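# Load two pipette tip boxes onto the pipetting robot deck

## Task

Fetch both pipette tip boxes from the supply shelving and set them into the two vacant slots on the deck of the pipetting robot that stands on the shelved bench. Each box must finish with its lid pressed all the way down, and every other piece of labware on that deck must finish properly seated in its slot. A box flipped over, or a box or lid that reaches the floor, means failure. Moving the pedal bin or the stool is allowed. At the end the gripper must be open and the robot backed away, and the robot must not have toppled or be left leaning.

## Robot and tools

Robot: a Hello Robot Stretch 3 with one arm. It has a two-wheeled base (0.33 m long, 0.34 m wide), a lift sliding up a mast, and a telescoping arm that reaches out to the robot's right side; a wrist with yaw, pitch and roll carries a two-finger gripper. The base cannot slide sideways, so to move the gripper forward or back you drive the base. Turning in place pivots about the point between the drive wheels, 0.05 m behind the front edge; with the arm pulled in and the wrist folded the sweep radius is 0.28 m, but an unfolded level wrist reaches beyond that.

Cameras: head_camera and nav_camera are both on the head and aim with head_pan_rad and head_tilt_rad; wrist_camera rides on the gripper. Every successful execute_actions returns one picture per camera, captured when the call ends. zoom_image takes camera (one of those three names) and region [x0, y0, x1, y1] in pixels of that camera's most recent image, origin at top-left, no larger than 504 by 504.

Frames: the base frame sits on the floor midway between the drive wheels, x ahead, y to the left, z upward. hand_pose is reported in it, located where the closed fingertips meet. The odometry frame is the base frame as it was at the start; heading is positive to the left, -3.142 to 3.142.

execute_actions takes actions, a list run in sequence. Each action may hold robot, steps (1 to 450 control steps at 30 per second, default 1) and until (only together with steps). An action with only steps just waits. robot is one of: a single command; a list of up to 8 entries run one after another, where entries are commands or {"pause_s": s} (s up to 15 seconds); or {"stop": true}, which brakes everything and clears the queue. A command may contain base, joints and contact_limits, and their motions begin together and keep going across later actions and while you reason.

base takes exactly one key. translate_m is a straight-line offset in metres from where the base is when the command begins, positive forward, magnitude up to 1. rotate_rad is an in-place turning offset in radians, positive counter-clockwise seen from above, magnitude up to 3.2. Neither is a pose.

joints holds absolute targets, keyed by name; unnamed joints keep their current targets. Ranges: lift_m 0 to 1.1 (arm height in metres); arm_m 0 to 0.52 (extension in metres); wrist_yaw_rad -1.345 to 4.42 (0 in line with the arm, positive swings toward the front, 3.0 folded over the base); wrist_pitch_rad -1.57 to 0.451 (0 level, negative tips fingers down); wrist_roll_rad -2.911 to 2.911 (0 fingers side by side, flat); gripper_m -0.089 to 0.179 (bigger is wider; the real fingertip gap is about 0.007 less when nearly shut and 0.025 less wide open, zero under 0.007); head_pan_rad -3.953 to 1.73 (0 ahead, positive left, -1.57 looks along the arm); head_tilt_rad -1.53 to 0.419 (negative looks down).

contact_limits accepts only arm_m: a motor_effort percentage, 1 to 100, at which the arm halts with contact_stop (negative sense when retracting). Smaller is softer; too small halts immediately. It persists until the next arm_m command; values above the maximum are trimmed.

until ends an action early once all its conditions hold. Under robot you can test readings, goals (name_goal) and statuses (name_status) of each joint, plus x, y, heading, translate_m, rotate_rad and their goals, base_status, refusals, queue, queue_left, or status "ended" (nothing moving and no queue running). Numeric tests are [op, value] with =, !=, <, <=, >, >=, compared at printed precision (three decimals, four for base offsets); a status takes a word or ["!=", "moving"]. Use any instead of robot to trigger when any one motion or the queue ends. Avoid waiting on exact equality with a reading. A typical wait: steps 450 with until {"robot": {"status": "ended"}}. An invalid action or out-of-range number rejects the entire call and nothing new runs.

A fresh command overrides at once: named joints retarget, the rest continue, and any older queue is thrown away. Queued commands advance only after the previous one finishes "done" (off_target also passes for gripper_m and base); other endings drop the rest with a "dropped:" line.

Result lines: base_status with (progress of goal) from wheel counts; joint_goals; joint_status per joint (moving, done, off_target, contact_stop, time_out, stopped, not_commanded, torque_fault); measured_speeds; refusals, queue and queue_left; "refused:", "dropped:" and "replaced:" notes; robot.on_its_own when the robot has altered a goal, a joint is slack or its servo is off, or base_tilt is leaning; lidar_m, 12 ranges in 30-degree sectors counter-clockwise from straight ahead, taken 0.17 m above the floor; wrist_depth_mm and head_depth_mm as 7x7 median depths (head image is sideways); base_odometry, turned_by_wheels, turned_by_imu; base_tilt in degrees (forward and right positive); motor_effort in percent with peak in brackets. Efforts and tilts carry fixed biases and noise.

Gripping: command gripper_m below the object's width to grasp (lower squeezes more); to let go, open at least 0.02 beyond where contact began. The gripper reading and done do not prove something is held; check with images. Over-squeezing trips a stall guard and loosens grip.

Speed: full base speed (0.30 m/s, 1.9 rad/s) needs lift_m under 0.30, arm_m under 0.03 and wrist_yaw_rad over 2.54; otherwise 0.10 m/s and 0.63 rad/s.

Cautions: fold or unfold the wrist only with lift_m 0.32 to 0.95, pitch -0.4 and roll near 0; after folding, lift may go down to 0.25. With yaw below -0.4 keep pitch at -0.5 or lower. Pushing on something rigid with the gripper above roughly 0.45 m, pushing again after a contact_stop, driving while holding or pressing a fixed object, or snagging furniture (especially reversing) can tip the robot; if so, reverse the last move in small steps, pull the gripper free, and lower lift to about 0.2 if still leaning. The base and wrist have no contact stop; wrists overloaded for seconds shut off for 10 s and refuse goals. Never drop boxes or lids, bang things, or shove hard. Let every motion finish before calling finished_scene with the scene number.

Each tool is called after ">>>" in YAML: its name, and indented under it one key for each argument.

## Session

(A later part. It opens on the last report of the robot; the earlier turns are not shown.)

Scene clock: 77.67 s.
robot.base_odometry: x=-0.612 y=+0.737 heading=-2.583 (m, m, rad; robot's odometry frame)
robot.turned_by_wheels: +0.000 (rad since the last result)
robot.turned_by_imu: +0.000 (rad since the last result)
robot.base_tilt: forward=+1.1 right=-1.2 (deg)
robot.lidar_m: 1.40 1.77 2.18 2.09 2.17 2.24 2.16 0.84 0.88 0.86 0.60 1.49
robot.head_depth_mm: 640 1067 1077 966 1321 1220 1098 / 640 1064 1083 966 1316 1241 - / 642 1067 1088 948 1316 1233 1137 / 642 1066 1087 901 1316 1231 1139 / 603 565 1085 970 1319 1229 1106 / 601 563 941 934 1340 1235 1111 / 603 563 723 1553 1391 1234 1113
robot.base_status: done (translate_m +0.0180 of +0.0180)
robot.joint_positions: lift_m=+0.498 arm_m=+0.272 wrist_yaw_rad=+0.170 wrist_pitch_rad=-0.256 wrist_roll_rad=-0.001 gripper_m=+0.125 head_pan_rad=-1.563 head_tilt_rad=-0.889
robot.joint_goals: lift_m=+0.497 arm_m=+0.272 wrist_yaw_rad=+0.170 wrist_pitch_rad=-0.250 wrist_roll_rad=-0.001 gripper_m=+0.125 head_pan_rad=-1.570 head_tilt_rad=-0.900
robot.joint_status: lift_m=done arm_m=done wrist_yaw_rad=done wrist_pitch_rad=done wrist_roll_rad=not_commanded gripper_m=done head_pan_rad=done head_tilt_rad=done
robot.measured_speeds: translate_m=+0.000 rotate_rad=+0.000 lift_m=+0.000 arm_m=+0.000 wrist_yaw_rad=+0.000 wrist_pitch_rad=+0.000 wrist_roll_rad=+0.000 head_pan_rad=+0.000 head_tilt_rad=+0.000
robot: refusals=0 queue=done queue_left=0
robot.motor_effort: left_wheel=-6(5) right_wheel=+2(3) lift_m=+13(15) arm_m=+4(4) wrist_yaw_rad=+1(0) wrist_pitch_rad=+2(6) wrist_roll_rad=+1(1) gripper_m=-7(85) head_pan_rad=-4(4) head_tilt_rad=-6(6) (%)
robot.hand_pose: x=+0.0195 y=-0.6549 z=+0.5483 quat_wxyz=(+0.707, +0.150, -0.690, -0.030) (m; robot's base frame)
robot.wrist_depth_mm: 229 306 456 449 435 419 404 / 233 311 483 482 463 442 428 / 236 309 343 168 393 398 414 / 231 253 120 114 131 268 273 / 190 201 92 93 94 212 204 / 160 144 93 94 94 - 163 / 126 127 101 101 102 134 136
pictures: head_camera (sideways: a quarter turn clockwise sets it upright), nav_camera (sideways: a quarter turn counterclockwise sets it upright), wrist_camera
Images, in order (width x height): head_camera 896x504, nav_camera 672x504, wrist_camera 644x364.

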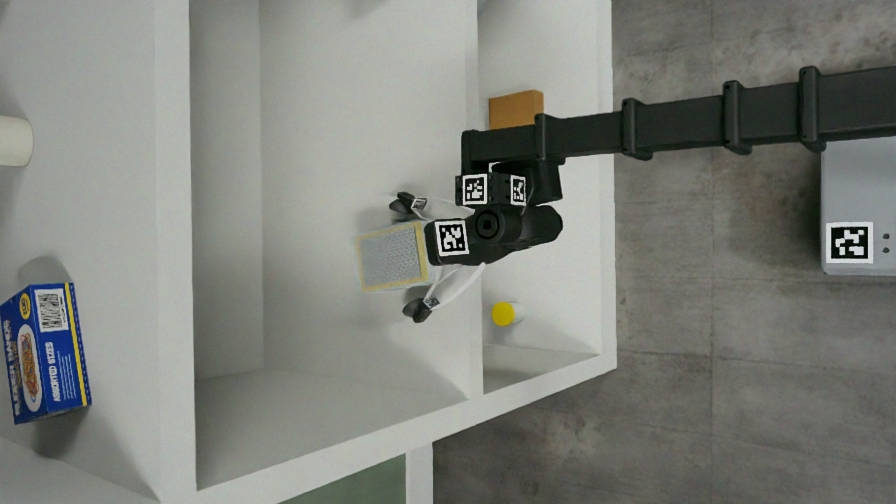

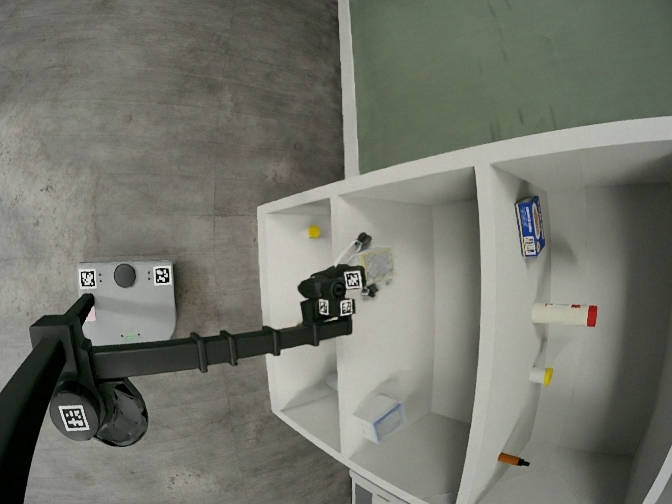

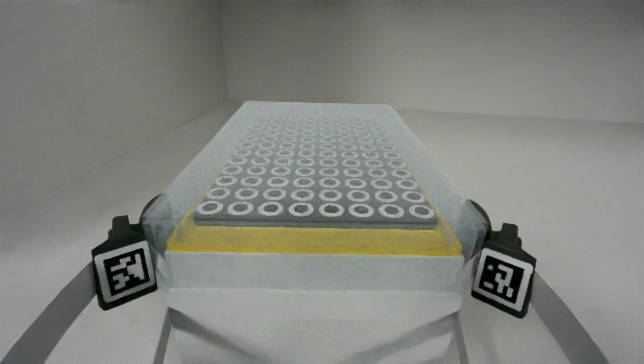

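>>> execute_actions:
  actions:
    - {"robot":[{"joints":{"arm_m":0.255,"lift_m":0.505}},{"joints":{"gripper_m":0.04}}],"steps":450,"until":{"robot":{"status":"ended"}}}

>>> execute_actions:
  actions:
    - {"robot":[{"joints":{"lift_m":0.53}}],"steps":450,"until":{"robot":{"status":"ended"}}}

>>> zoom_image:
  camera: "head_camera"
  region: [300,130,600,380]

Scene clock: 86.07 s.
robot.base_odometry: x=-0.612 y=+0.737 heading=-2.583 (m, m, rad; robot's odometry frame)
robot.turned_by_wheels: +0.000 (rad since the last result)
robot.turned_by_imu: +0.000 (rad since the last result)
robot.base_tilt: forward=+1.2 right=-1.2 (deg)
robot.lidar_m: 1.40 1.77 2.17 2.09 2.18 2.23 2.16 0.84 0.88 0.86 0.60 1.49
robot.head_depth_mm: 639 1068 1078 962 1322 1228 1098 / 641 1068 1082 967 1321 1250 - / 641 1065 1084 945 1309 1235 1134 / 643 1065 1086 904 1321 1234 1133 / 602 564 1087 968 1319 1233 1107 / 602 564 940 937 1346 1231 1104 / 602 563 722 1563 1389 1230 1102
robot.base_status: done (translate_m +0.0180 of +0.0180)
robot.joint_positions: lift_m=+0.504 arm_m=+0.255 wrist_yaw_rad=+0.170 wrist_pitch_rad=-0.268 wrist_roll_rad=-0.001 gripper_m=+0.041 head_pan_rad=-1.563 head_tilt_rad=-0.889
robot.joint_goals: lift_m=+0.505 arm_m=+0.255 wrist_yaw_rad=+0.170 wrist_pitch_rad=-0.250 wrist_roll_rad=-0.001 gripper_m=+0.040 head_pan_rad=-1.570 head_tilt_rad=-0.900
robot.joint_status: lift_m=done arm_m=done wrist_yaw_rad=done wrist_pitch_rad=done wrist_roll_rad=not_commanded gripper_m=done head_pan_rad=done head_tilt_rad=done
robot.measured_speeds: translate_m=+0.000 rotate_rad=+0.000 lift_m=+0.000 arm_m=+0.000 wrist_yaw_rad=+0.000 wrist_pitch_rad=+0.000 wrist_roll_rad=+0.000 head_pan_rad=+0.000 head_tilt_rad=+0.000
robot: refusals=0 queue=done queue_left=0
robot.motor_effort: left_wheel=-5(5) right_wheel=+3(3) lift_m=+45(44) arm_m=-3(4) wrist_yaw_rad=+0(1) wrist_pitch_rad=+6(6) wrist_roll_rad=+1(1) gripper_m=-35(100) head_pan_rad=-5(4) head_tilt_rad=-6(6) (%)
robot.hand_pose: x=+0.0193 y=-0.6375 z=+0.5519 quat_wxyz=(+0.707, +0.154, -0.689, -0.035) (m; robot's base frame)
robot.wrist_depth_mm: 229 305 467 461 448 432 417 / 233 312 498 493 481 462 441 / 236 313 343 177 389 400 408 / 231 256 128 122 140 271 275 / 195 205 104 105 104 216 209 / 165 151 109 108 108 - 167 / - 134 120 120 122 138 140
pictures: head_camera (sideways: a quarter turn clockwise sets it upright), nav_camera (sideways: a quarter turn counterclockwise sets it upright), wrist_camera
Images, in order (width x height): head_camera 896x504, nav_camera 672x504, wrist_camera 644x364.

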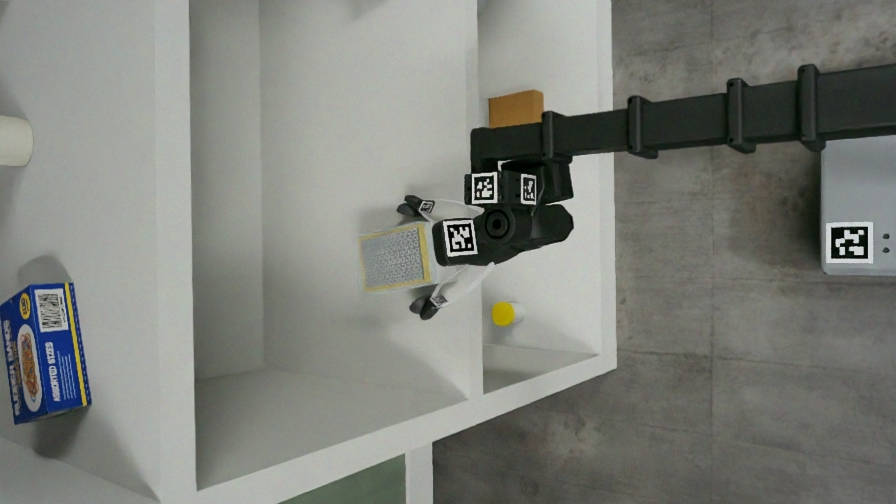

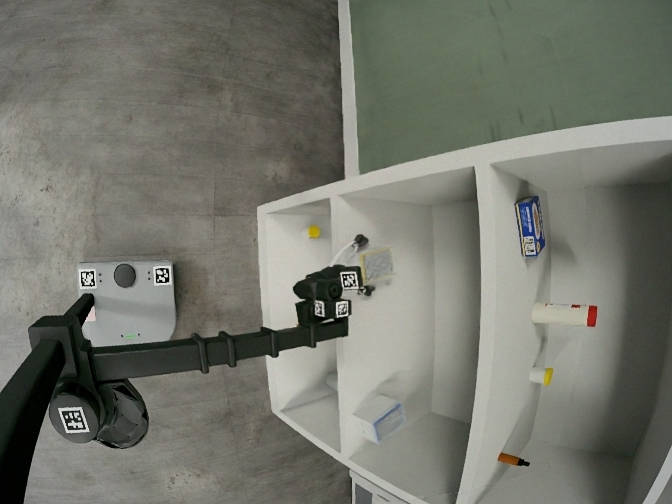

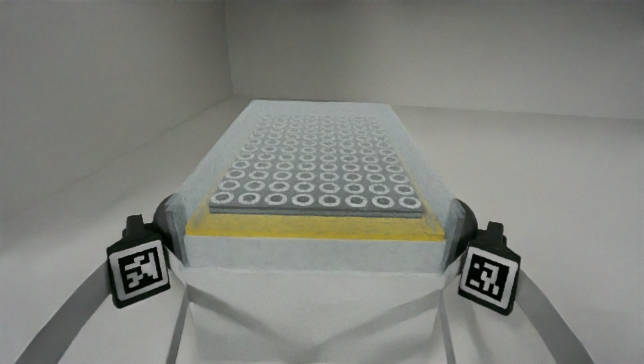

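Scene clock: 86.97 s.
robot.base_odometry: x=-0.612 y=+0.737 heading=-2.582 (m, m, rad; robot's odometry frame)
robot.turned_by_wheels: +0.000 (rad since the last result)
robot.turned_by_imu: +0.000 (rad since the last result)
robot.base_tilt: forward=+1.1 right=-1.2 (deg)
robot.lidar_m: 1.40 1.77 2.18 2.10 2.17 2.23 2.16 0.84 0.88 0.86 0.60 1.48
robot.head_depth_mm: 636 1068 1079 965 1323 1222 1100 / 638 1067 1084 964 1326 - - / 640 1067 1082 946 1314 1234 1133 / 641 1061 1085 879 1323 1226 1138 / 600 565 1086 966 1316 1234 1106 / 601 564 942 937 1338 1238 1106 / 601 562 722 1552 1392 1233 1105
robot.base_status: done (translate_m +0.0180 of +0.0180)
robot.joint_positions: lift_m=+0.529 arm_m=+0.255 wrist_yaw_rad=+0.169 wrist_pitch_rad=-0.278 wrist_roll_rad=-0.001 gripper_m=+0.041 head_pan_rad=-1.563 head_tilt_rad=-0.890
robot.joint_goals: lift_m=+0.530 arm_m=+0.255 wrist_yaw_rad=+0.170 wrist_pitch_rad=-0.250 wrist_roll_rad=-0.001 gripper_m=+0.040 head_pan_rad=-1.570 head_tilt_rad=-0.900
robot.joint_status: lift_m=done arm_m=done wrist_yaw_rad=done wrist_pitch_rad=done wrist_roll_rad=not_commanded gripper_m=done head_pan_rad=done head_tilt_rad=done
robot.measured_speeds: translate_m=+0.000 rotate_rad=+0.000 lift_m=+0.000 arm_m=+0.000 wrist_yaw_rad=+0.000 wrist_pitch_rad=+0.000 wrist_roll_rad=+0.000 head_pan_rad=+0.000 head_tilt_rad=+0.000
robot: refusals=0 queue=done queue_left=0
robot.motor_effort: left_wheel=-5(14) right_wheel=+2(6) lift_m=+45(45) arm_m=-2(4) wrist_yaw_rad=+1(6) wrist_pitch_rad=+9(9) wrist_roll_rad=+0(0) gripper_m=-20(30) head_pan_rad=-4(3) head_tilt_rad=-5(5) (%)
robot.hand_pose: x=+0.0189 y=-0.6366 z=+0.5745 quat_wxyz=(+0.707, +0.157, -0.689, -0.039) (m; robot's base frame)
robot.wrist_depth_mm: 229 307 467 462 446 433 418 / 233 311 503 497 478 459 442 / 236 320 433 204 450 463 460 / 239 288 135 125 148 318 322 / 224 233 127 115 110 244 246 / 188 186 137 121 114 197 198 / 164 159 156 132 154 164 166
pictures: head_camera (sideways: a quarter turn clockwise sets it upright), nav_camera (sideways: a quarter turn counterclockwise sets it upright), wrist_camera
Images, in order (width x height): head_camera 896x504, nav_camera 672x504, wrist_camera 644x364.

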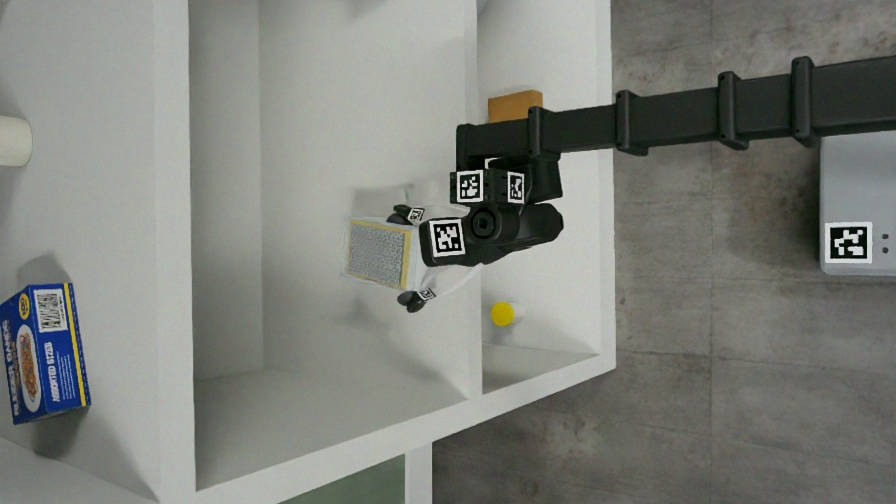

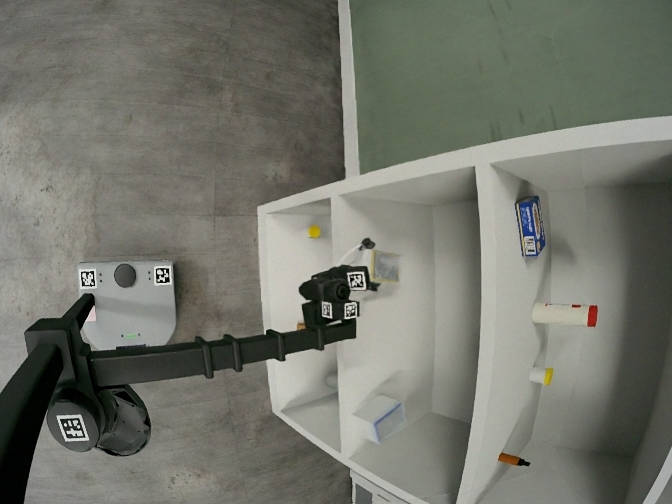

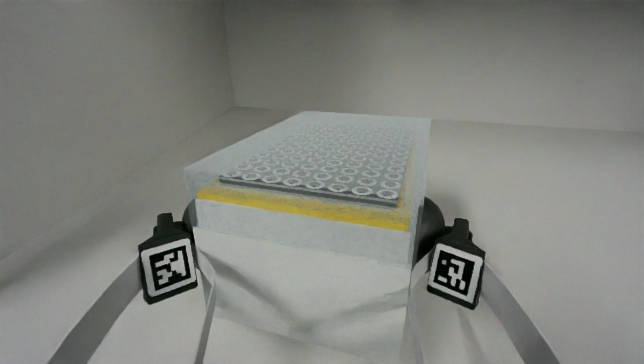

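Region (300, 130, 600, 380) of head_camera's 896x504 image, scaled by 1.680, with more detail than that image has.

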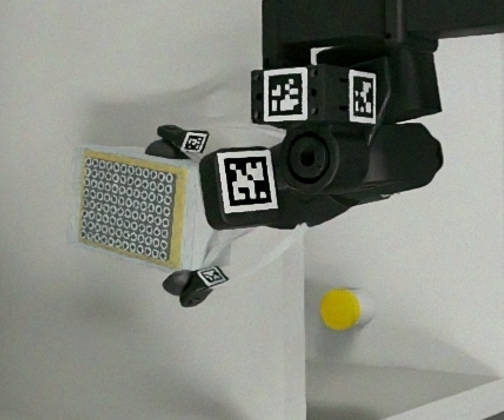

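>>> execute_actions:
  actions:
    - {"robot":[{"joints":{"lift_m":0.503}},{"joints":{"gripper_m":0.179}},{"joints":{"arm_m":0.16,"lift_m":0.51}},{"base":{"translate_m":0.07},"joints":{"wrist_yaw_rad":-0.13}},{"joints":{"arm_m":0.21}}],"steps":450,"until":{"robot":{"status":"ended"}}}

Scene clock: 99.87 s.
robot.base_odometry: x=-0.672 y=+0.700 heading=-2.582 (m, m, rad; robot's odometry frame)
robot.turned_by_wheels: +0.000 (rad since the last result)
robot.turned_by_imu: +0.000 (rad since the last result)
robot.base_tilt: forward=+1.1 right=-1.2 (deg)
robot.lidar_m: 1.33 2.03 2.14 2.09 2.17 2.30 2.23 0.89 0.97 0.58 0.58 1.49
robot.head_depth_mm: 636 1065 1084 964 1324 1224 1101 / 638 1063 1080 964 1325 1245 - / 639 1064 1081 924 - 1229 1138 / 599 1063 1088 970 1322 1228 1140 / 599 563 1055 949 1313 1230 1108 / 599 563 702 1527 1388 1230 1101 / 488 1081 1338 1563 1389 1232 1110
robot.base_status: done (translate_m +0.0700 of +0.0700)
robot.joint_positions: lift_m=+0.509 arm_m=+0.210 wrist_yaw_rad=-0.129 wrist_pitch_rad=-0.264 wrist_roll_rad=+0.001 gripper_m=+0.179 head_pan_rad=-1.563 head_tilt_rad=-0.890
robot.joint_goals: lift_m=+0.510 arm_m=+0.210 wrist_yaw_rad=-0.130 wrist_pitch_rad=-0.250 wrist_roll_rad=+0.001 gripper_m=+0.179 head_pan_rad=-1.570 head_tilt_rad=-0.900
robot.joint_status: lift_m=done arm_m=done wrist_yaw_rad=done wrist_pitch_rad=done wrist_roll_rad=not_commanded gripper_m=done head_pan_rad=done head_tilt_rad=done
robot.measured_speeds: translate_m=+0.000 rotate_rad=+0.000 lift_m=+0.000 arm_m=+0.000 wrist_yaw_rad=+0.000 wrist_pitch_rad=+0.000 wrist_roll_rad=+0.000 head_pan_rad=+0.000 head_tilt_rad=+0.000
robot: refusals=0 queue=done queue_left=0
robot.motor_effort: left_wheel=-5(7) right_wheel=+2(6) lift_m=+45(48) arm_m=+4(5) wrist_yaw_rad=-1(0) wrist_pitch_rad=+4(9) wrist_roll_rad=-1(1) gripper_m=+0(84) head_pan_rad=-4(3) head_tilt_rad=-6(6) (%)
robot.hand_pose: x=-0.0525 y=-0.5937 z=+0.5579 quat_wxyz=(+0.693, +0.048, -0.705, -0.138) (m; robot's base frame)
robot.wrist_depth_mm: 289 460 485 504 528 542 563 / 285 456 519 541 562 588 604 / 280 375 366 197 416 424 433 / 254 271 163 160 266 287 292 / 215 208 175 169 205 217 220 / - 168 170 171 173 174 181 / 141 142 147 153 161 172 633
pictures: head_camera (sideways: a quarter turn clockwise sets it upright), nav_camera (sideways: a quarter turn counterclockwise sets it upright), wrist_camera
Images, in order (width x height): head_camera 896x504, nav_camera 672x504, wrist_camera 644x364.

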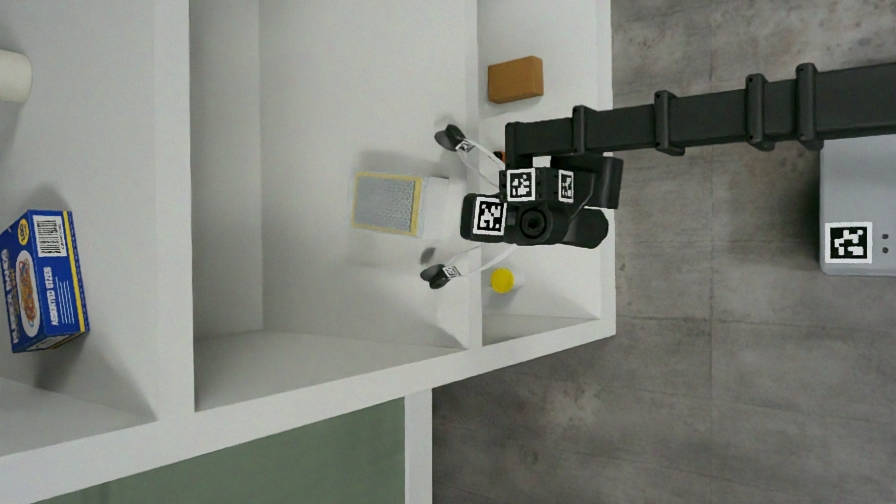

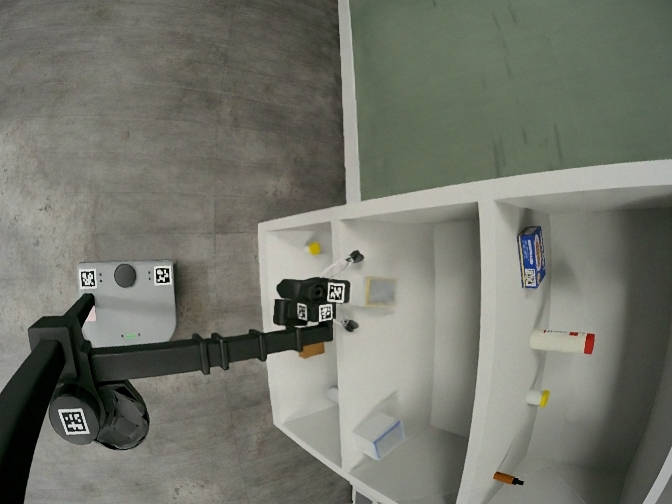

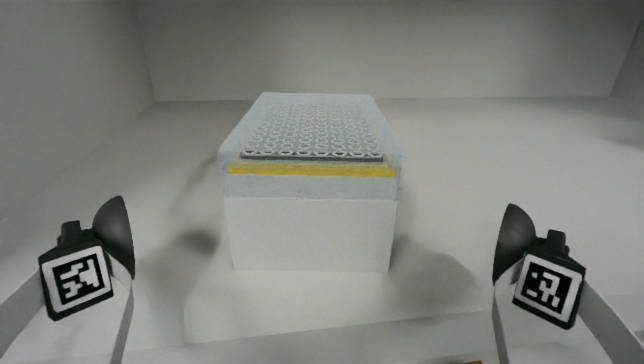

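>>> execute_actions:
  actions:
    - {"robot":[{"joints":{"arm_m":0.245,"lift_m":0.503}},{"joints":{"gripper_m":0.05}},{"pause_s":0.5}],"steps":450,"until":{"robot":{"status":"ended"}}}

>>> execute_actions:
  actions:
    - {"robot":[{"joints":{"lift_m":0.53}},{"pause_s":0.5}],"steps":450,"until":{"robot":{"status":"ended"}}}

Scene clock: 109.00 s.
robot.base_odometry: x=-0.672 y=+0.700 heading=-2.582 (m, m, rad; robot's odometry frame)
robot.turned_by_wheels: +0.000 (rad since the last result)
robot.turned_by_imu: +0.000 (rad since the last result)
robot.base_tilt: forward=+1.1 right=-1.2 (deg)
robot.lidar_m: 1.33 2.03 2.14 2.09 2.17 2.30 2.23 0.90 0.98 0.57 0.58 1.49
robot.head_depth_mm: 639 1068 1088 965 1325 1228 1099 / 639 1069 1080 963 1326 1243 - / 639 1060 1086 906 1323 1234 1139 / 598 1062 1087 969 1324 1235 1135 / 598 563 1055 947 1314 1227 1109 / 597 563 705 1521 1387 1232 1104 / 487 1076 1334 1561 1381 1231 1106
robot.base_status: done (translate_m +0.0700 of +0.0700)
robot.joint_positions: lift_m=+0.504 arm_m=+0.245 wrist_yaw_rad=-0.131 wrist_pitch_rad=-0.265 wrist_roll_rad=+0.001 gripper_m=+0.051 head_pan_rad=-1.563 head_tilt_rad=-0.890
robot.joint_goals: lift_m=+0.503 arm_m=+0.245 wrist_yaw_rad=-0.130 wrist_pitch_rad=-0.250 wrist_roll_rad=+0.001 gripper_m=+0.050 head_pan_rad=-1.570 head_tilt_rad=-0.900
robot.joint_status: lift_m=done arm_m=done wrist_yaw_rad=done wrist_pitch_rad=done wrist_roll_rad=not_commanded gripper_m=done head_pan_rad=done head_tilt_rad=done
robot.measured_speeds: translate_m=+0.000 rotate_rad=+0.000 lift_m=+0.000 arm_m=+0.000 wrist_yaw_rad=+0.000 wrist_pitch_rad=+0.000 wrist_roll_rad=+0.000 head_pan_rad=+0.000 head_tilt_rad=+0.000
robot: refusals=0 queue=done queue_left=0
robot.motor_effort: left_wheel=-5(5) right_wheel=+2(3) lift_m=+15(45) arm_m=+4(2) wrist_yaw_rad=+2(2) wrist_pitch_rad=+4(5) wrist_roll_rad=-1(1) gripper_m=-16(90) head_pan_rad=-4(3) head_tilt_rad=-4(5) (%)
robot.hand_pose: x=-0.0530 y=-0.6285 z=+0.5521 quat_wxyz=(+0.693, +0.047, -0.705, -0.139) (m; robot's base frame)
robot.wrist_depth_mm: 290 435 457 476 498 515 538 / 287 456 484 516 531 553 582 / 282 366 343 178 393 403 411 / 251 257 129 128 147 272 276 / 196 198 126 126 127 207 209 / 160 159 140 139 141 166 168 / 139 135 136 137 138 139 140
pictures: head_camera (sideways: a quarter turn clockwise sets it upright), nav_camera (sideways: a quarter turn counterclockwise sets it upright), wrist_camera
Images, in order (width x height): head_camera 896x504, nav_camera 672x504, wrist_camera 644x364.

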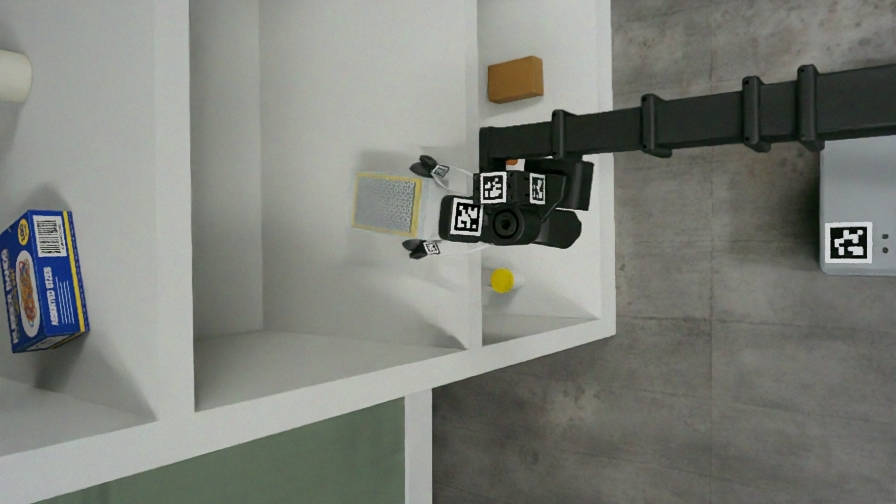

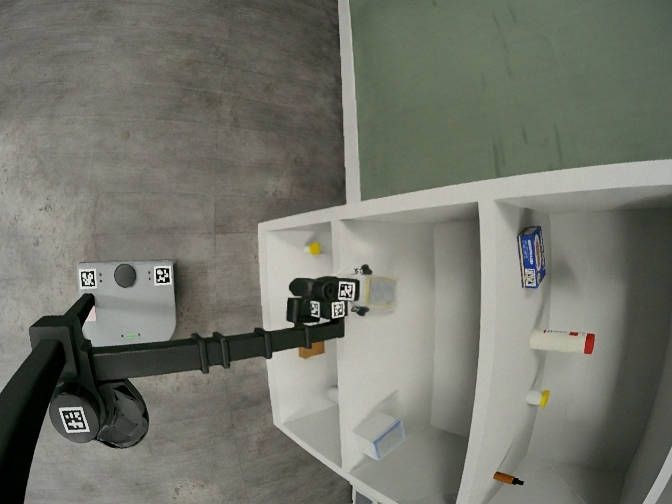

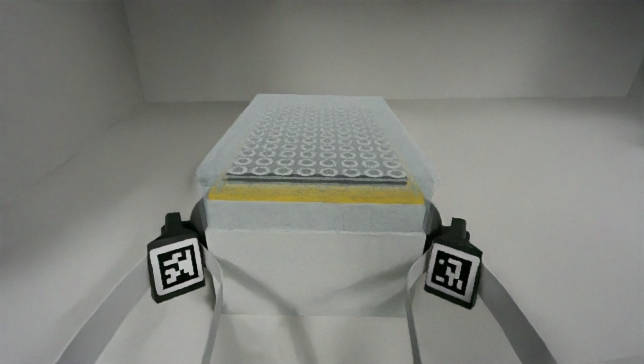

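Scene clock: 110.40 s.
robot.base_odometry: x=-0.672 y=+0.700 heading=-2.582 (m, m, rad; robot's odometry frame)
robot.turned_by_wheels: +0.000 (rad since the last result)
robot.turned_by_imu: +0.000 (rad since the last result)
robot.base_tilt: forward=+1.2 right=-1.2 (deg)
robot.lidar_m: 1.33 2.03 2.14 2.09 2.17 2.30 2.23 0.89 0.98 0.57 0.58 1.49
robot.head_depth_mm: 637 1066 1080 965 1327 1224 1099 / 639 1065 1080 963 1319 - - / 640 1062 1080 925 1306 1230 1141 / 599 1061 1083 966 1319 1233 1135 / 599 565 1052 949 1319 1232 1105 / 599 563 702 1529 1394 1234 1103 / 488 1076 1343 1556 1388 1236 1103
robot.base_status: done (translate_m +0.0700 of +0.0700)
robot.joint_positions: lift_m=+0.529 arm_m=+0.245 wrist_yaw_rad=-0.131 wrist_pitch_rad=-0.274 wrist_roll_rad=+0.001 gripper_m=+0.051 head_pan_rad=-1.563 head_tilt_rad=-0.890
robot.joint_goals: lift_m=+0.530 arm_m=+0.245 wrist_yaw_rad=-0.130 wrist_pitch_rad=-0.250 wrist_roll_rad=+0.001 gripper_m=+0.050 head_pan_rad=-1.570 head_tilt_rad=-0.900
robot.joint_status: lift_m=done arm_m=done wrist_yaw_rad=done wrist_pitch_rad=done wrist_roll_rad=not_commanded gripper_m=done head_pan_rad=done head_tilt_rad=done
robot.measured_speeds: translate_m=+0.000 rotate_rad=+0.000 lift_m=+0.000 arm_m=+0.000 wrist_yaw_rad=+0.000 wrist_pitch_rad=+0.000 wrist_roll_rad=+0.000 head_pan_rad=+0.000 head_tilt_rad=+0.000
robot: refusals=0 queue=done queue_left=0
robot.motor_effort: left_wheel=-5(5) right_wheel=+2(2) lift_m=+45(46) arm_m=+3(4) wrist_yaw_rad=+2(2) wrist_pitch_rad=+8(8) wrist_roll_rad=-1(1) gripper_m=-15(17) head_pan_rad=-4(4) head_tilt_rad=-5(5) (%)
robot.hand_pose: x=-0.0529 y=-0.6277 z=+0.5754 quat_wxyz=(+0.693, +0.051, -0.705, -0.143) (m; robot's base frame)
robot.wrist_depth_mm: 292 434 457 476 493 518 534 / 286 459 492 511 529 556 580 / 283 402 439 450 456 472 478 / 271 304 134 132 218 321 326 / 233 235 129 130 130 246 248 / 189 191 136 136 138 198 199 / 165 161 157 159 164 165 167
pictures: head_camera (sideways: a quarter turn clockwise sets it upright), nav_camera (sideways: a quarter turn counterclockwise sets it upright), wrist_camera
Images, in order (width x height): head_camera 896x504, nav_camera 672x504, wrist_camera 644x364.

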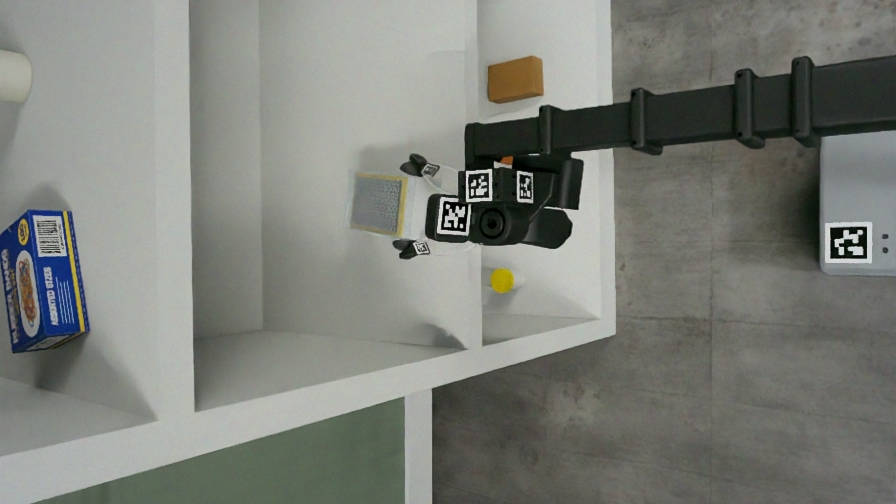

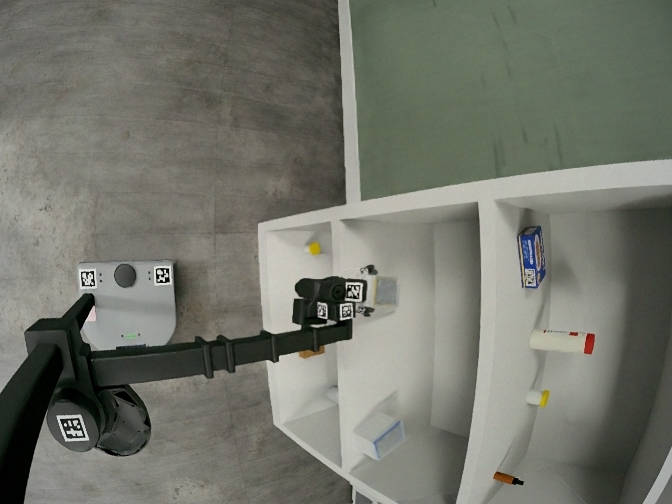

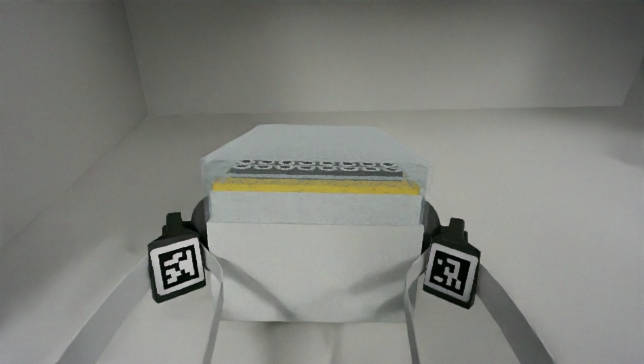

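>>> execute_actions:
  actions:
    - {"robot":[{"joints":{"lift_m":0.502}},{"joints":{"gripper_m":0.13}},{"joints":{"arm_m":0.252}},{"joints":{"gripper_m":-0.03}},{"pause_s":0.5}],"steps":450,"until":{"robot":{"status":"ended"}}}

>>> execute_actions:
  actions:
    - {"robot":[{"joints":{"lift_m":0.53}},{"pause_s":1}],"steps":450,"until":{"robot":{"status":"ended"}}}

Scene clock: 123.07 s.
robot.base_odometry: x=-0.672 y=+0.700 heading=-2.582 (m, m, rad; robot's odometry frame)
robot.turned_by_wheels: +0.000 (rad since the last result)
robot.turned_by_imu: +0.000 (rad since the last result)
robot.base_tilt: forward=+1.2 right=-1.2 (deg)
robot.lidar_m: 1.33 2.04 2.13 2.09 2.18 2.31 2.23 0.90 0.98 0.57 0.58 1.49
robot.head_depth_mm: 638 1069 1085 965 1318 1221 1097 / 638 1068 1080 960 1333 1256 - / 640 1064 1085 908 1318 1232 1138 / 598 1063 1084 969 1315 1231 1133 / 598 563 1055 949 1317 1237 1110 / 599 563 703 1539 1391 1224 1102 / 487 1079 1340 1555 1397 1231 1108
robot.base_status: done (translate_m +0.0700 of +0.0700)
robot.joint_positions: lift_m=+0.503 arm_m=+0.252 wrist_yaw_rad=-0.132 wrist_pitch_rad=-0.265 wrist_roll_rad=+0.001 gripper_m=-0.028 head_pan_rad=-1.563 head_tilt_rad=-0.890
robot.joint_goals: lift_m=+0.502 arm_m=+0.252 wrist_yaw_rad=-0.130 wrist_pitch_rad=-0.250 wrist_roll_rad=+0.001 gripper_m=-0.030 head_pan_rad=-1.570 head_tilt_rad=-0.900
robot.joint_status: lift_m=done arm_m=done wrist_yaw_rad=done wrist_pitch_rad=done wrist_roll_rad=not_commanded gripper_m=done head_pan_rad=done head_tilt_rad=done
robot.measured_speeds: translate_m=+0.000 rotate_rad=+0.000 lift_m=+0.000 arm_m=+0.000 wrist_yaw_rad=+0.000 wrist_pitch_rad=+0.000 wrist_roll_rad=+0.000 head_pan_rad=+0.000 head_tilt_rad=+0.000
robot: refusals=0 queue=done queue_left=0
robot.motor_effort: left_wheel=-5(5) right_wheel=+2(2) lift_m=+15(46) arm_m=+4(3) wrist_yaw_rad=+2(2) wrist_pitch_rad=+5(7) wrist_roll_rad=-1(1) gripper_m=-40(100) head_pan_rad=-4(4) head_tilt_rad=-6(5) (%)
robot.hand_pose: x=-0.0531 y=-0.6355 z=+0.5511 quat_wxyz=(+0.693, +0.047, -0.705, -0.140) (m; robot's base frame)
robot.wrist_depth_mm: 291 425 449 468 489 512 535 / 288 456 481 502 521 541 573 / 283 364 345 175 387 400 408 / 250 255 127 127 144 271 274 / 194 197 125 125 126 204 207 / 158 159 140 137 139 165 166 / 137 134 134 136 137 137 138
pictures: head_camera (sideways: a quarter turn clockwise sets it upright), nav_camera (sideways: a quarter turn counterclockwise sets it upright), wrist_camera
Images, in order (width x height): head_camera 896x504, nav_camera 672x504, wrist_camera 644x364.

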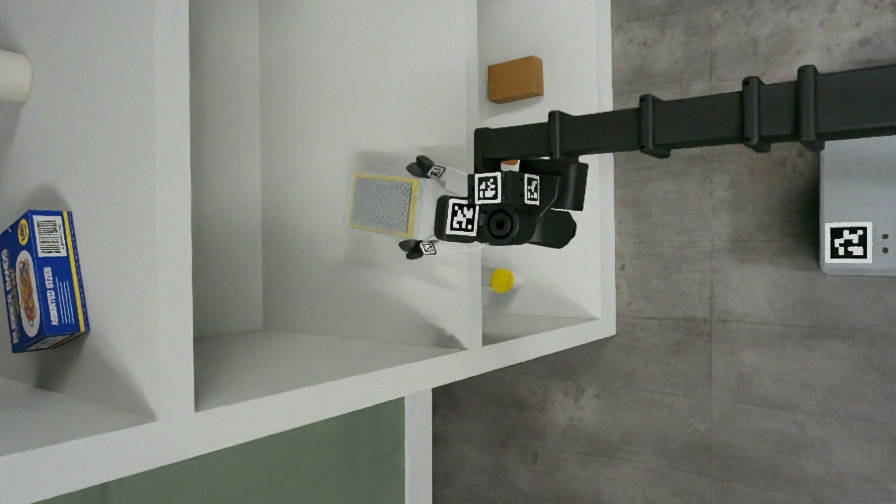

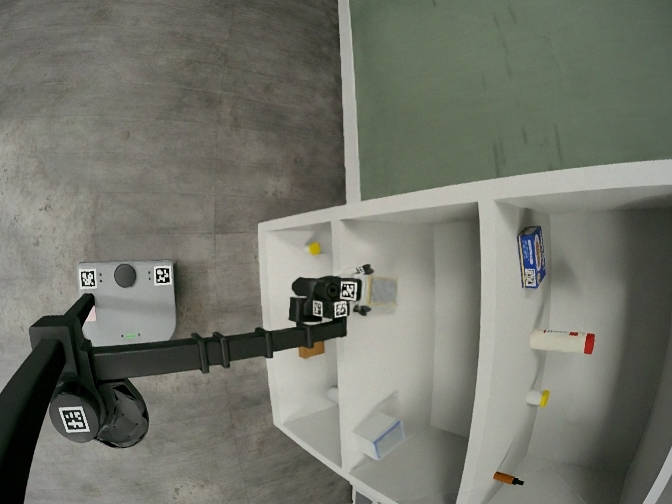

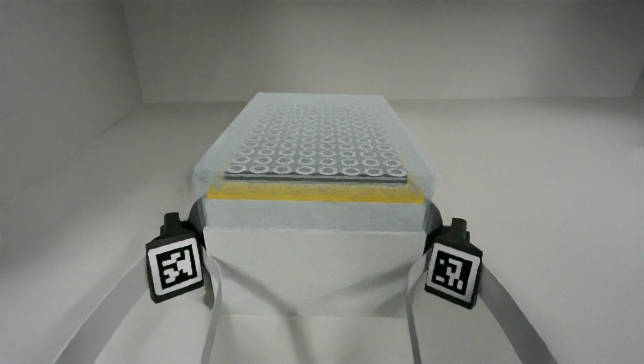

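Scene clock: 125.00 s.
robot.base_odometry: x=-0.672 y=+0.700 heading=-2.582 (m, m, rad; robot's odometry frame)
robot.turned_by_wheels: +0.000 (rad since the last result)
robot.turned_by_imu: +0.000 (rad since the last result)
robot.base_tilt: forward=+1.2 right=-1.1 (deg)
robot.lidar_m: 1.33 2.03 2.13 2.10 2.17 2.31 2.23 0.89 0.98 0.57 0.58 1.49
robot.head_depth_mm: 640 1070 1078 964 1329 1225 1093 / 638 1069 1085 965 1325 - - / 639 1065 1083 926 1308 1232 1135 / 598 1065 1082 959 1318 1235 1134 / 600 564 1056 950 1310 1236 1107 / 598 564 703 1523 1395 1235 1102 / 487 1083 1342 1553 1387 1234 1105
robot.base_status: done (translate_m +0.0700 of +0.0700)
robot.joint_positions: lift_m=+0.529 arm_m=+0.252 wrist_yaw_rad=-0.132 wrist_pitch_rad=-0.279 wrist_roll_rad=+0.001 gripper_m=-0.018 head_pan_rad=-1.563 head_tilt_rad=-0.890
robot.joint_goals: lift_m=+0.530 arm_m=+0.252 wrist_yaw_rad=-0.130 wrist_pitch_rad=-0.250 wrist_roll_rad=+0.001 gripper_m=-0.019 head_pan_rad=-1.570 head_tilt_rad=-0.900
robot.joint_status: lift_m=done arm_m=done wrist_yaw_rad=done wrist_pitch_rad=done wrist_roll_rad=not_commanded gripper_m=done head_pan_rad=done head_tilt_rad=done
robot.measured_speeds: translate_m=+0.000 rotate_rad=+0.000 lift_m=+0.000 arm_m=+0.000 wrist_yaw_rad=+0.000 wrist_pitch_rad=+0.000 wrist_roll_rad=+0.000 head_pan_rad=+0.000 head_tilt_rad=+0.000
robot: refusals=0 queue=done queue_left=0
robot.on_its_own: gripper_m is held at -0.019, not at your -0.030, by its stall guard, which is still easing
robot.motor_effort: left_wheel=-5(5) right_wheel=+2(2) lift_m=+45(45) arm_m=+3(4) wrist_yaw_rad=+2(2) wrist_pitch_rad=+9(9) wrist_roll_rad=-1(0) gripper_m=-35(39) head_pan_rad=-4(3) head_tilt_rad=-5(6) (%)
robot.hand_pose: x=-0.0529 y=-0.6343 z=+0.5744 quat_wxyz=(+0.692, +0.052, -0.705, -0.144) (m; robot's base frame)
robot.wrist_depth_mm: 289 428 452 466 483 511 530 / 287 455 481 498 521 553 577 / 283 394 431 442 450 463 467 / 266 301 133 132 216 316 321 / 230 231 129 130 130 244 244 / 188 188 137 136 138 197 198 / 164 160 156 157 163 164 166
pictures: head_camera (sideways: a quarter turn clockwise sets it upright), nav_camera (sideways: a quarter turn counterclockwise sets it upright), wrist_camera
Images, in order (width x height): head_camera 896x504, nav_camera 672x504, wrist_camera 644x364.

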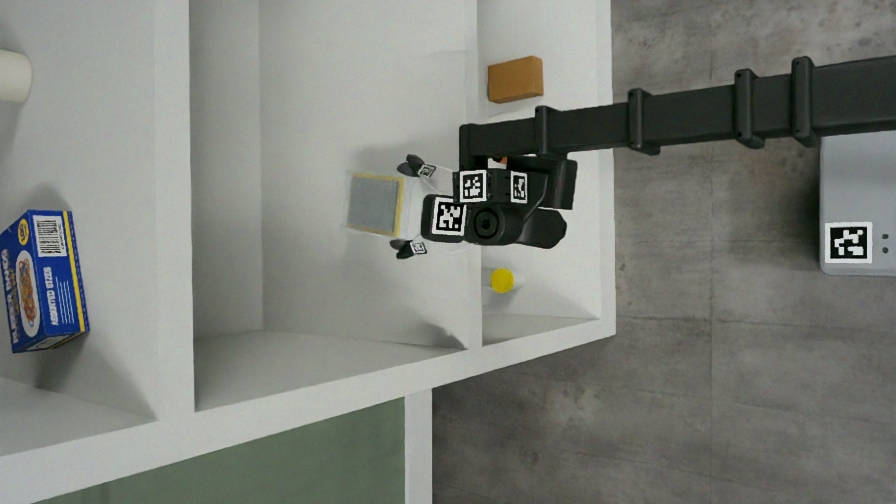

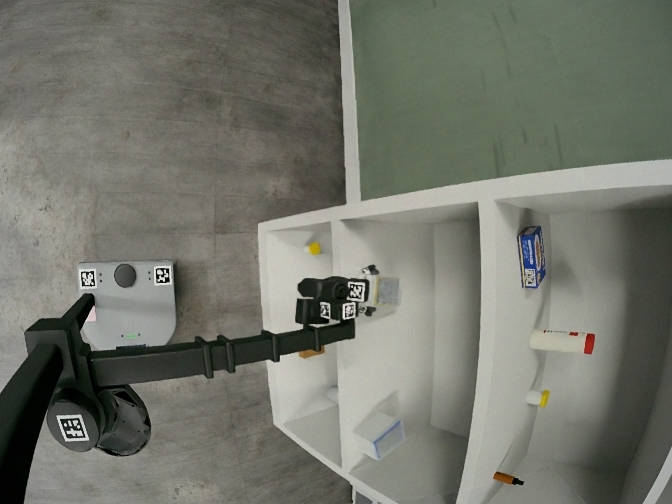

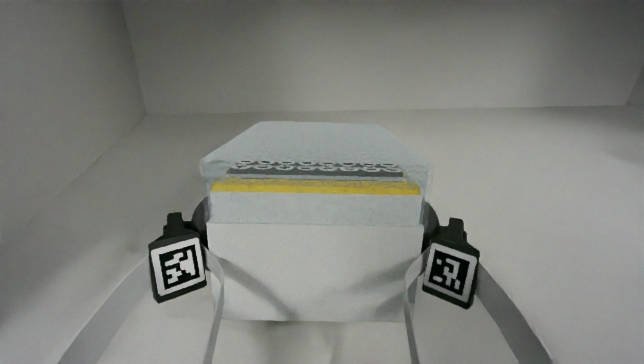

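>>> execute_actions:
  actions:
    - {"robot":[{"joints":{"lift_m":0.502}},{"joints":{"arm_m":0.225}},{"joints":{"gripper_m":0.16}},{"joints":{"wrist_pitch_rad":-0.05,"arm_m":0.21}},{"joints":{"lift_m":0.458}}],"steps":450,"until":{"robot":{"status":"ended"}}}

>>> zoom_image:
  camera: "head_camera"
  region: [320,100,620,320]

Scene clock: 139.97 s.
robot.base_odometry: x=-0.672 y=+0.700 heading=-2.582 (m, m, rad; robot's odometry frame)
robot.turned_by_wheels: +0.000 (rad since the last result)
robot.turned_by_imu: +0.000 (rad since the last result)
robot.base_tilt: forward=+1.2 right=-1.2 (deg)
robot.lidar_m: 1.33 2.03 2.13 2.10 2.18 2.31 2.24 0.89 0.98 0.58 0.57 1.49
robot.head_depth_mm: 638 1065 1081 964 1324 1229 1100 / 640 1068 1076 963 1325 1242 - / 640 1063 1084 908 - 1231 1134 / 599 1065 1086 946 1323 1229 1139 / 598 564 1054 950 1311 1230 1105 / 598 565 705 1526 1394 1233 1106 / 489 1081 1339 1560 1393 1237 1105
robot.base_status: done (translate_m +0.0700 of +0.0700)
robot.joint_positions: lift_m=+0.459 arm_m=+0.210 wrist_yaw_rad=-0.131 wrist_pitch_rad=-0.071 wrist_roll_rad=+0.001 gripper_m=+0.160 head_pan_rad=-1.563 head_tilt_rad=-0.890
robot.joint_goals: lift_m=+0.458 arm_m=+0.210 wrist_yaw_rad=-0.130 wrist_pitch_rad=-0.050 wrist_roll_rad=+0.001 gripper_m=+0.160 head_pan_rad=-1.570 head_tilt_rad=-0.900
robot.joint_status: lift_m=done arm_m=done wrist_yaw_rad=done wrist_pitch_rad=done wrist_roll_rad=not_commanded gripper_m=done head_pan_rad=done head_tilt_rad=done
robot.measured_speeds: translate_m=+0.000 rotate_rad=+0.000 lift_m=+0.000 arm_m=+0.000 wrist_yaw_rad=+0.000 wrist_pitch_rad=+0.000 wrist_roll_rad=+0.000 head_pan_rad=+0.000 head_tilt_rad=+0.000
robot: refusals=0 queue=done queue_left=0
robot.motor_effort: left_wheel=-5(5) right_wheel=+2(3) lift_m=+16(45) arm_m=-4(5) wrist_yaw_rad=+1(2) wrist_pitch_rad=+7(8) wrist_roll_rad=+0(1) gripper_m=-1(82) head_pan_rad=-4(4) head_tilt_rad=-5(5) (%)
robot.hand_pose: x=-0.0545 y=-0.6070 z=+0.5550 quat_wxyz=(+0.703, -0.021, -0.707, -0.072) (m; robot's base frame)
robot.wrist_depth_mm: 287 465 495 514 541 559 581 / 285 459 514 533 561 593 608 / 284 455 529 546 582 607 627 / 272 334 139 133 292 364 375 / 215 233 136 135 198 249 233 / - 157 143 142 151 - 171 / 127 128 129 130 136 144 151
pictures: head_camera (sideways: a quarter turn clockwise sets it upright), nav_camera (sideways: a quarter turn counterclockwise sets it upright), wrist_camera
Images, in order (width x height): head_camera 896x504, nav_camera 672x504, wrist_camera 644x364.

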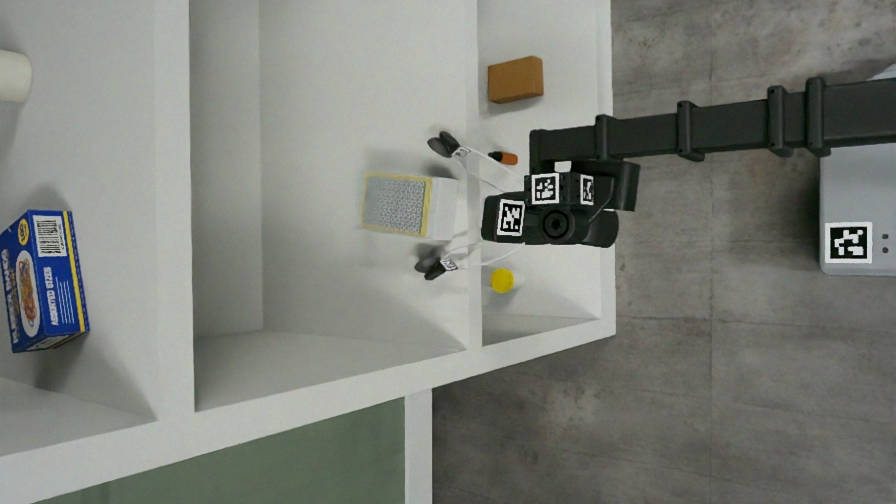

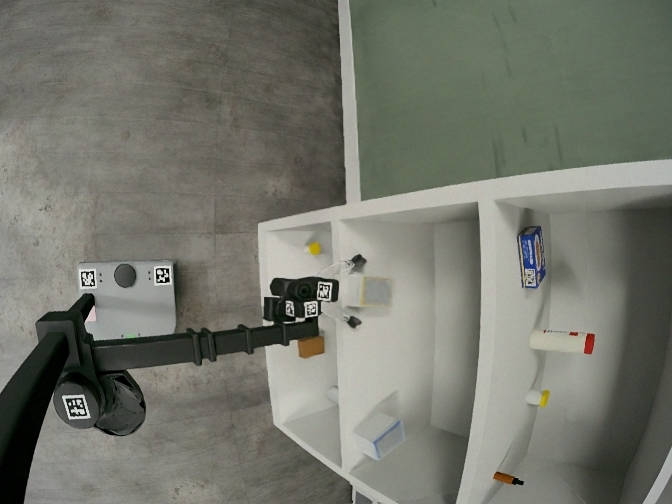

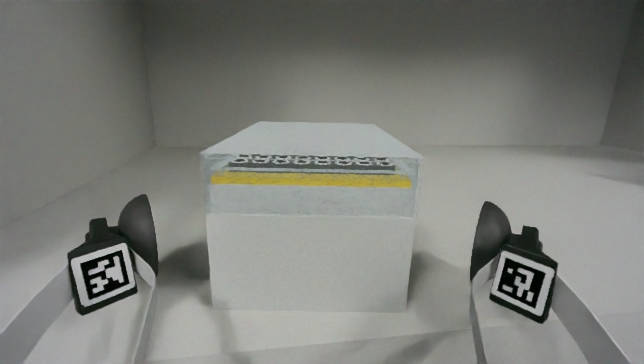

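Region (320, 100, 620, 320) of head_camera's 896x504 image, scaled by 1.680, with more detail than that image has; it fills the top 370 rows of this view, and the rest is white.

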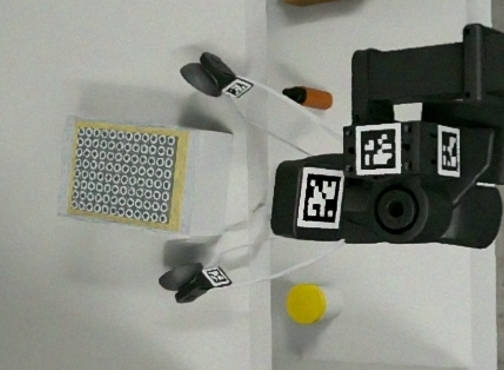

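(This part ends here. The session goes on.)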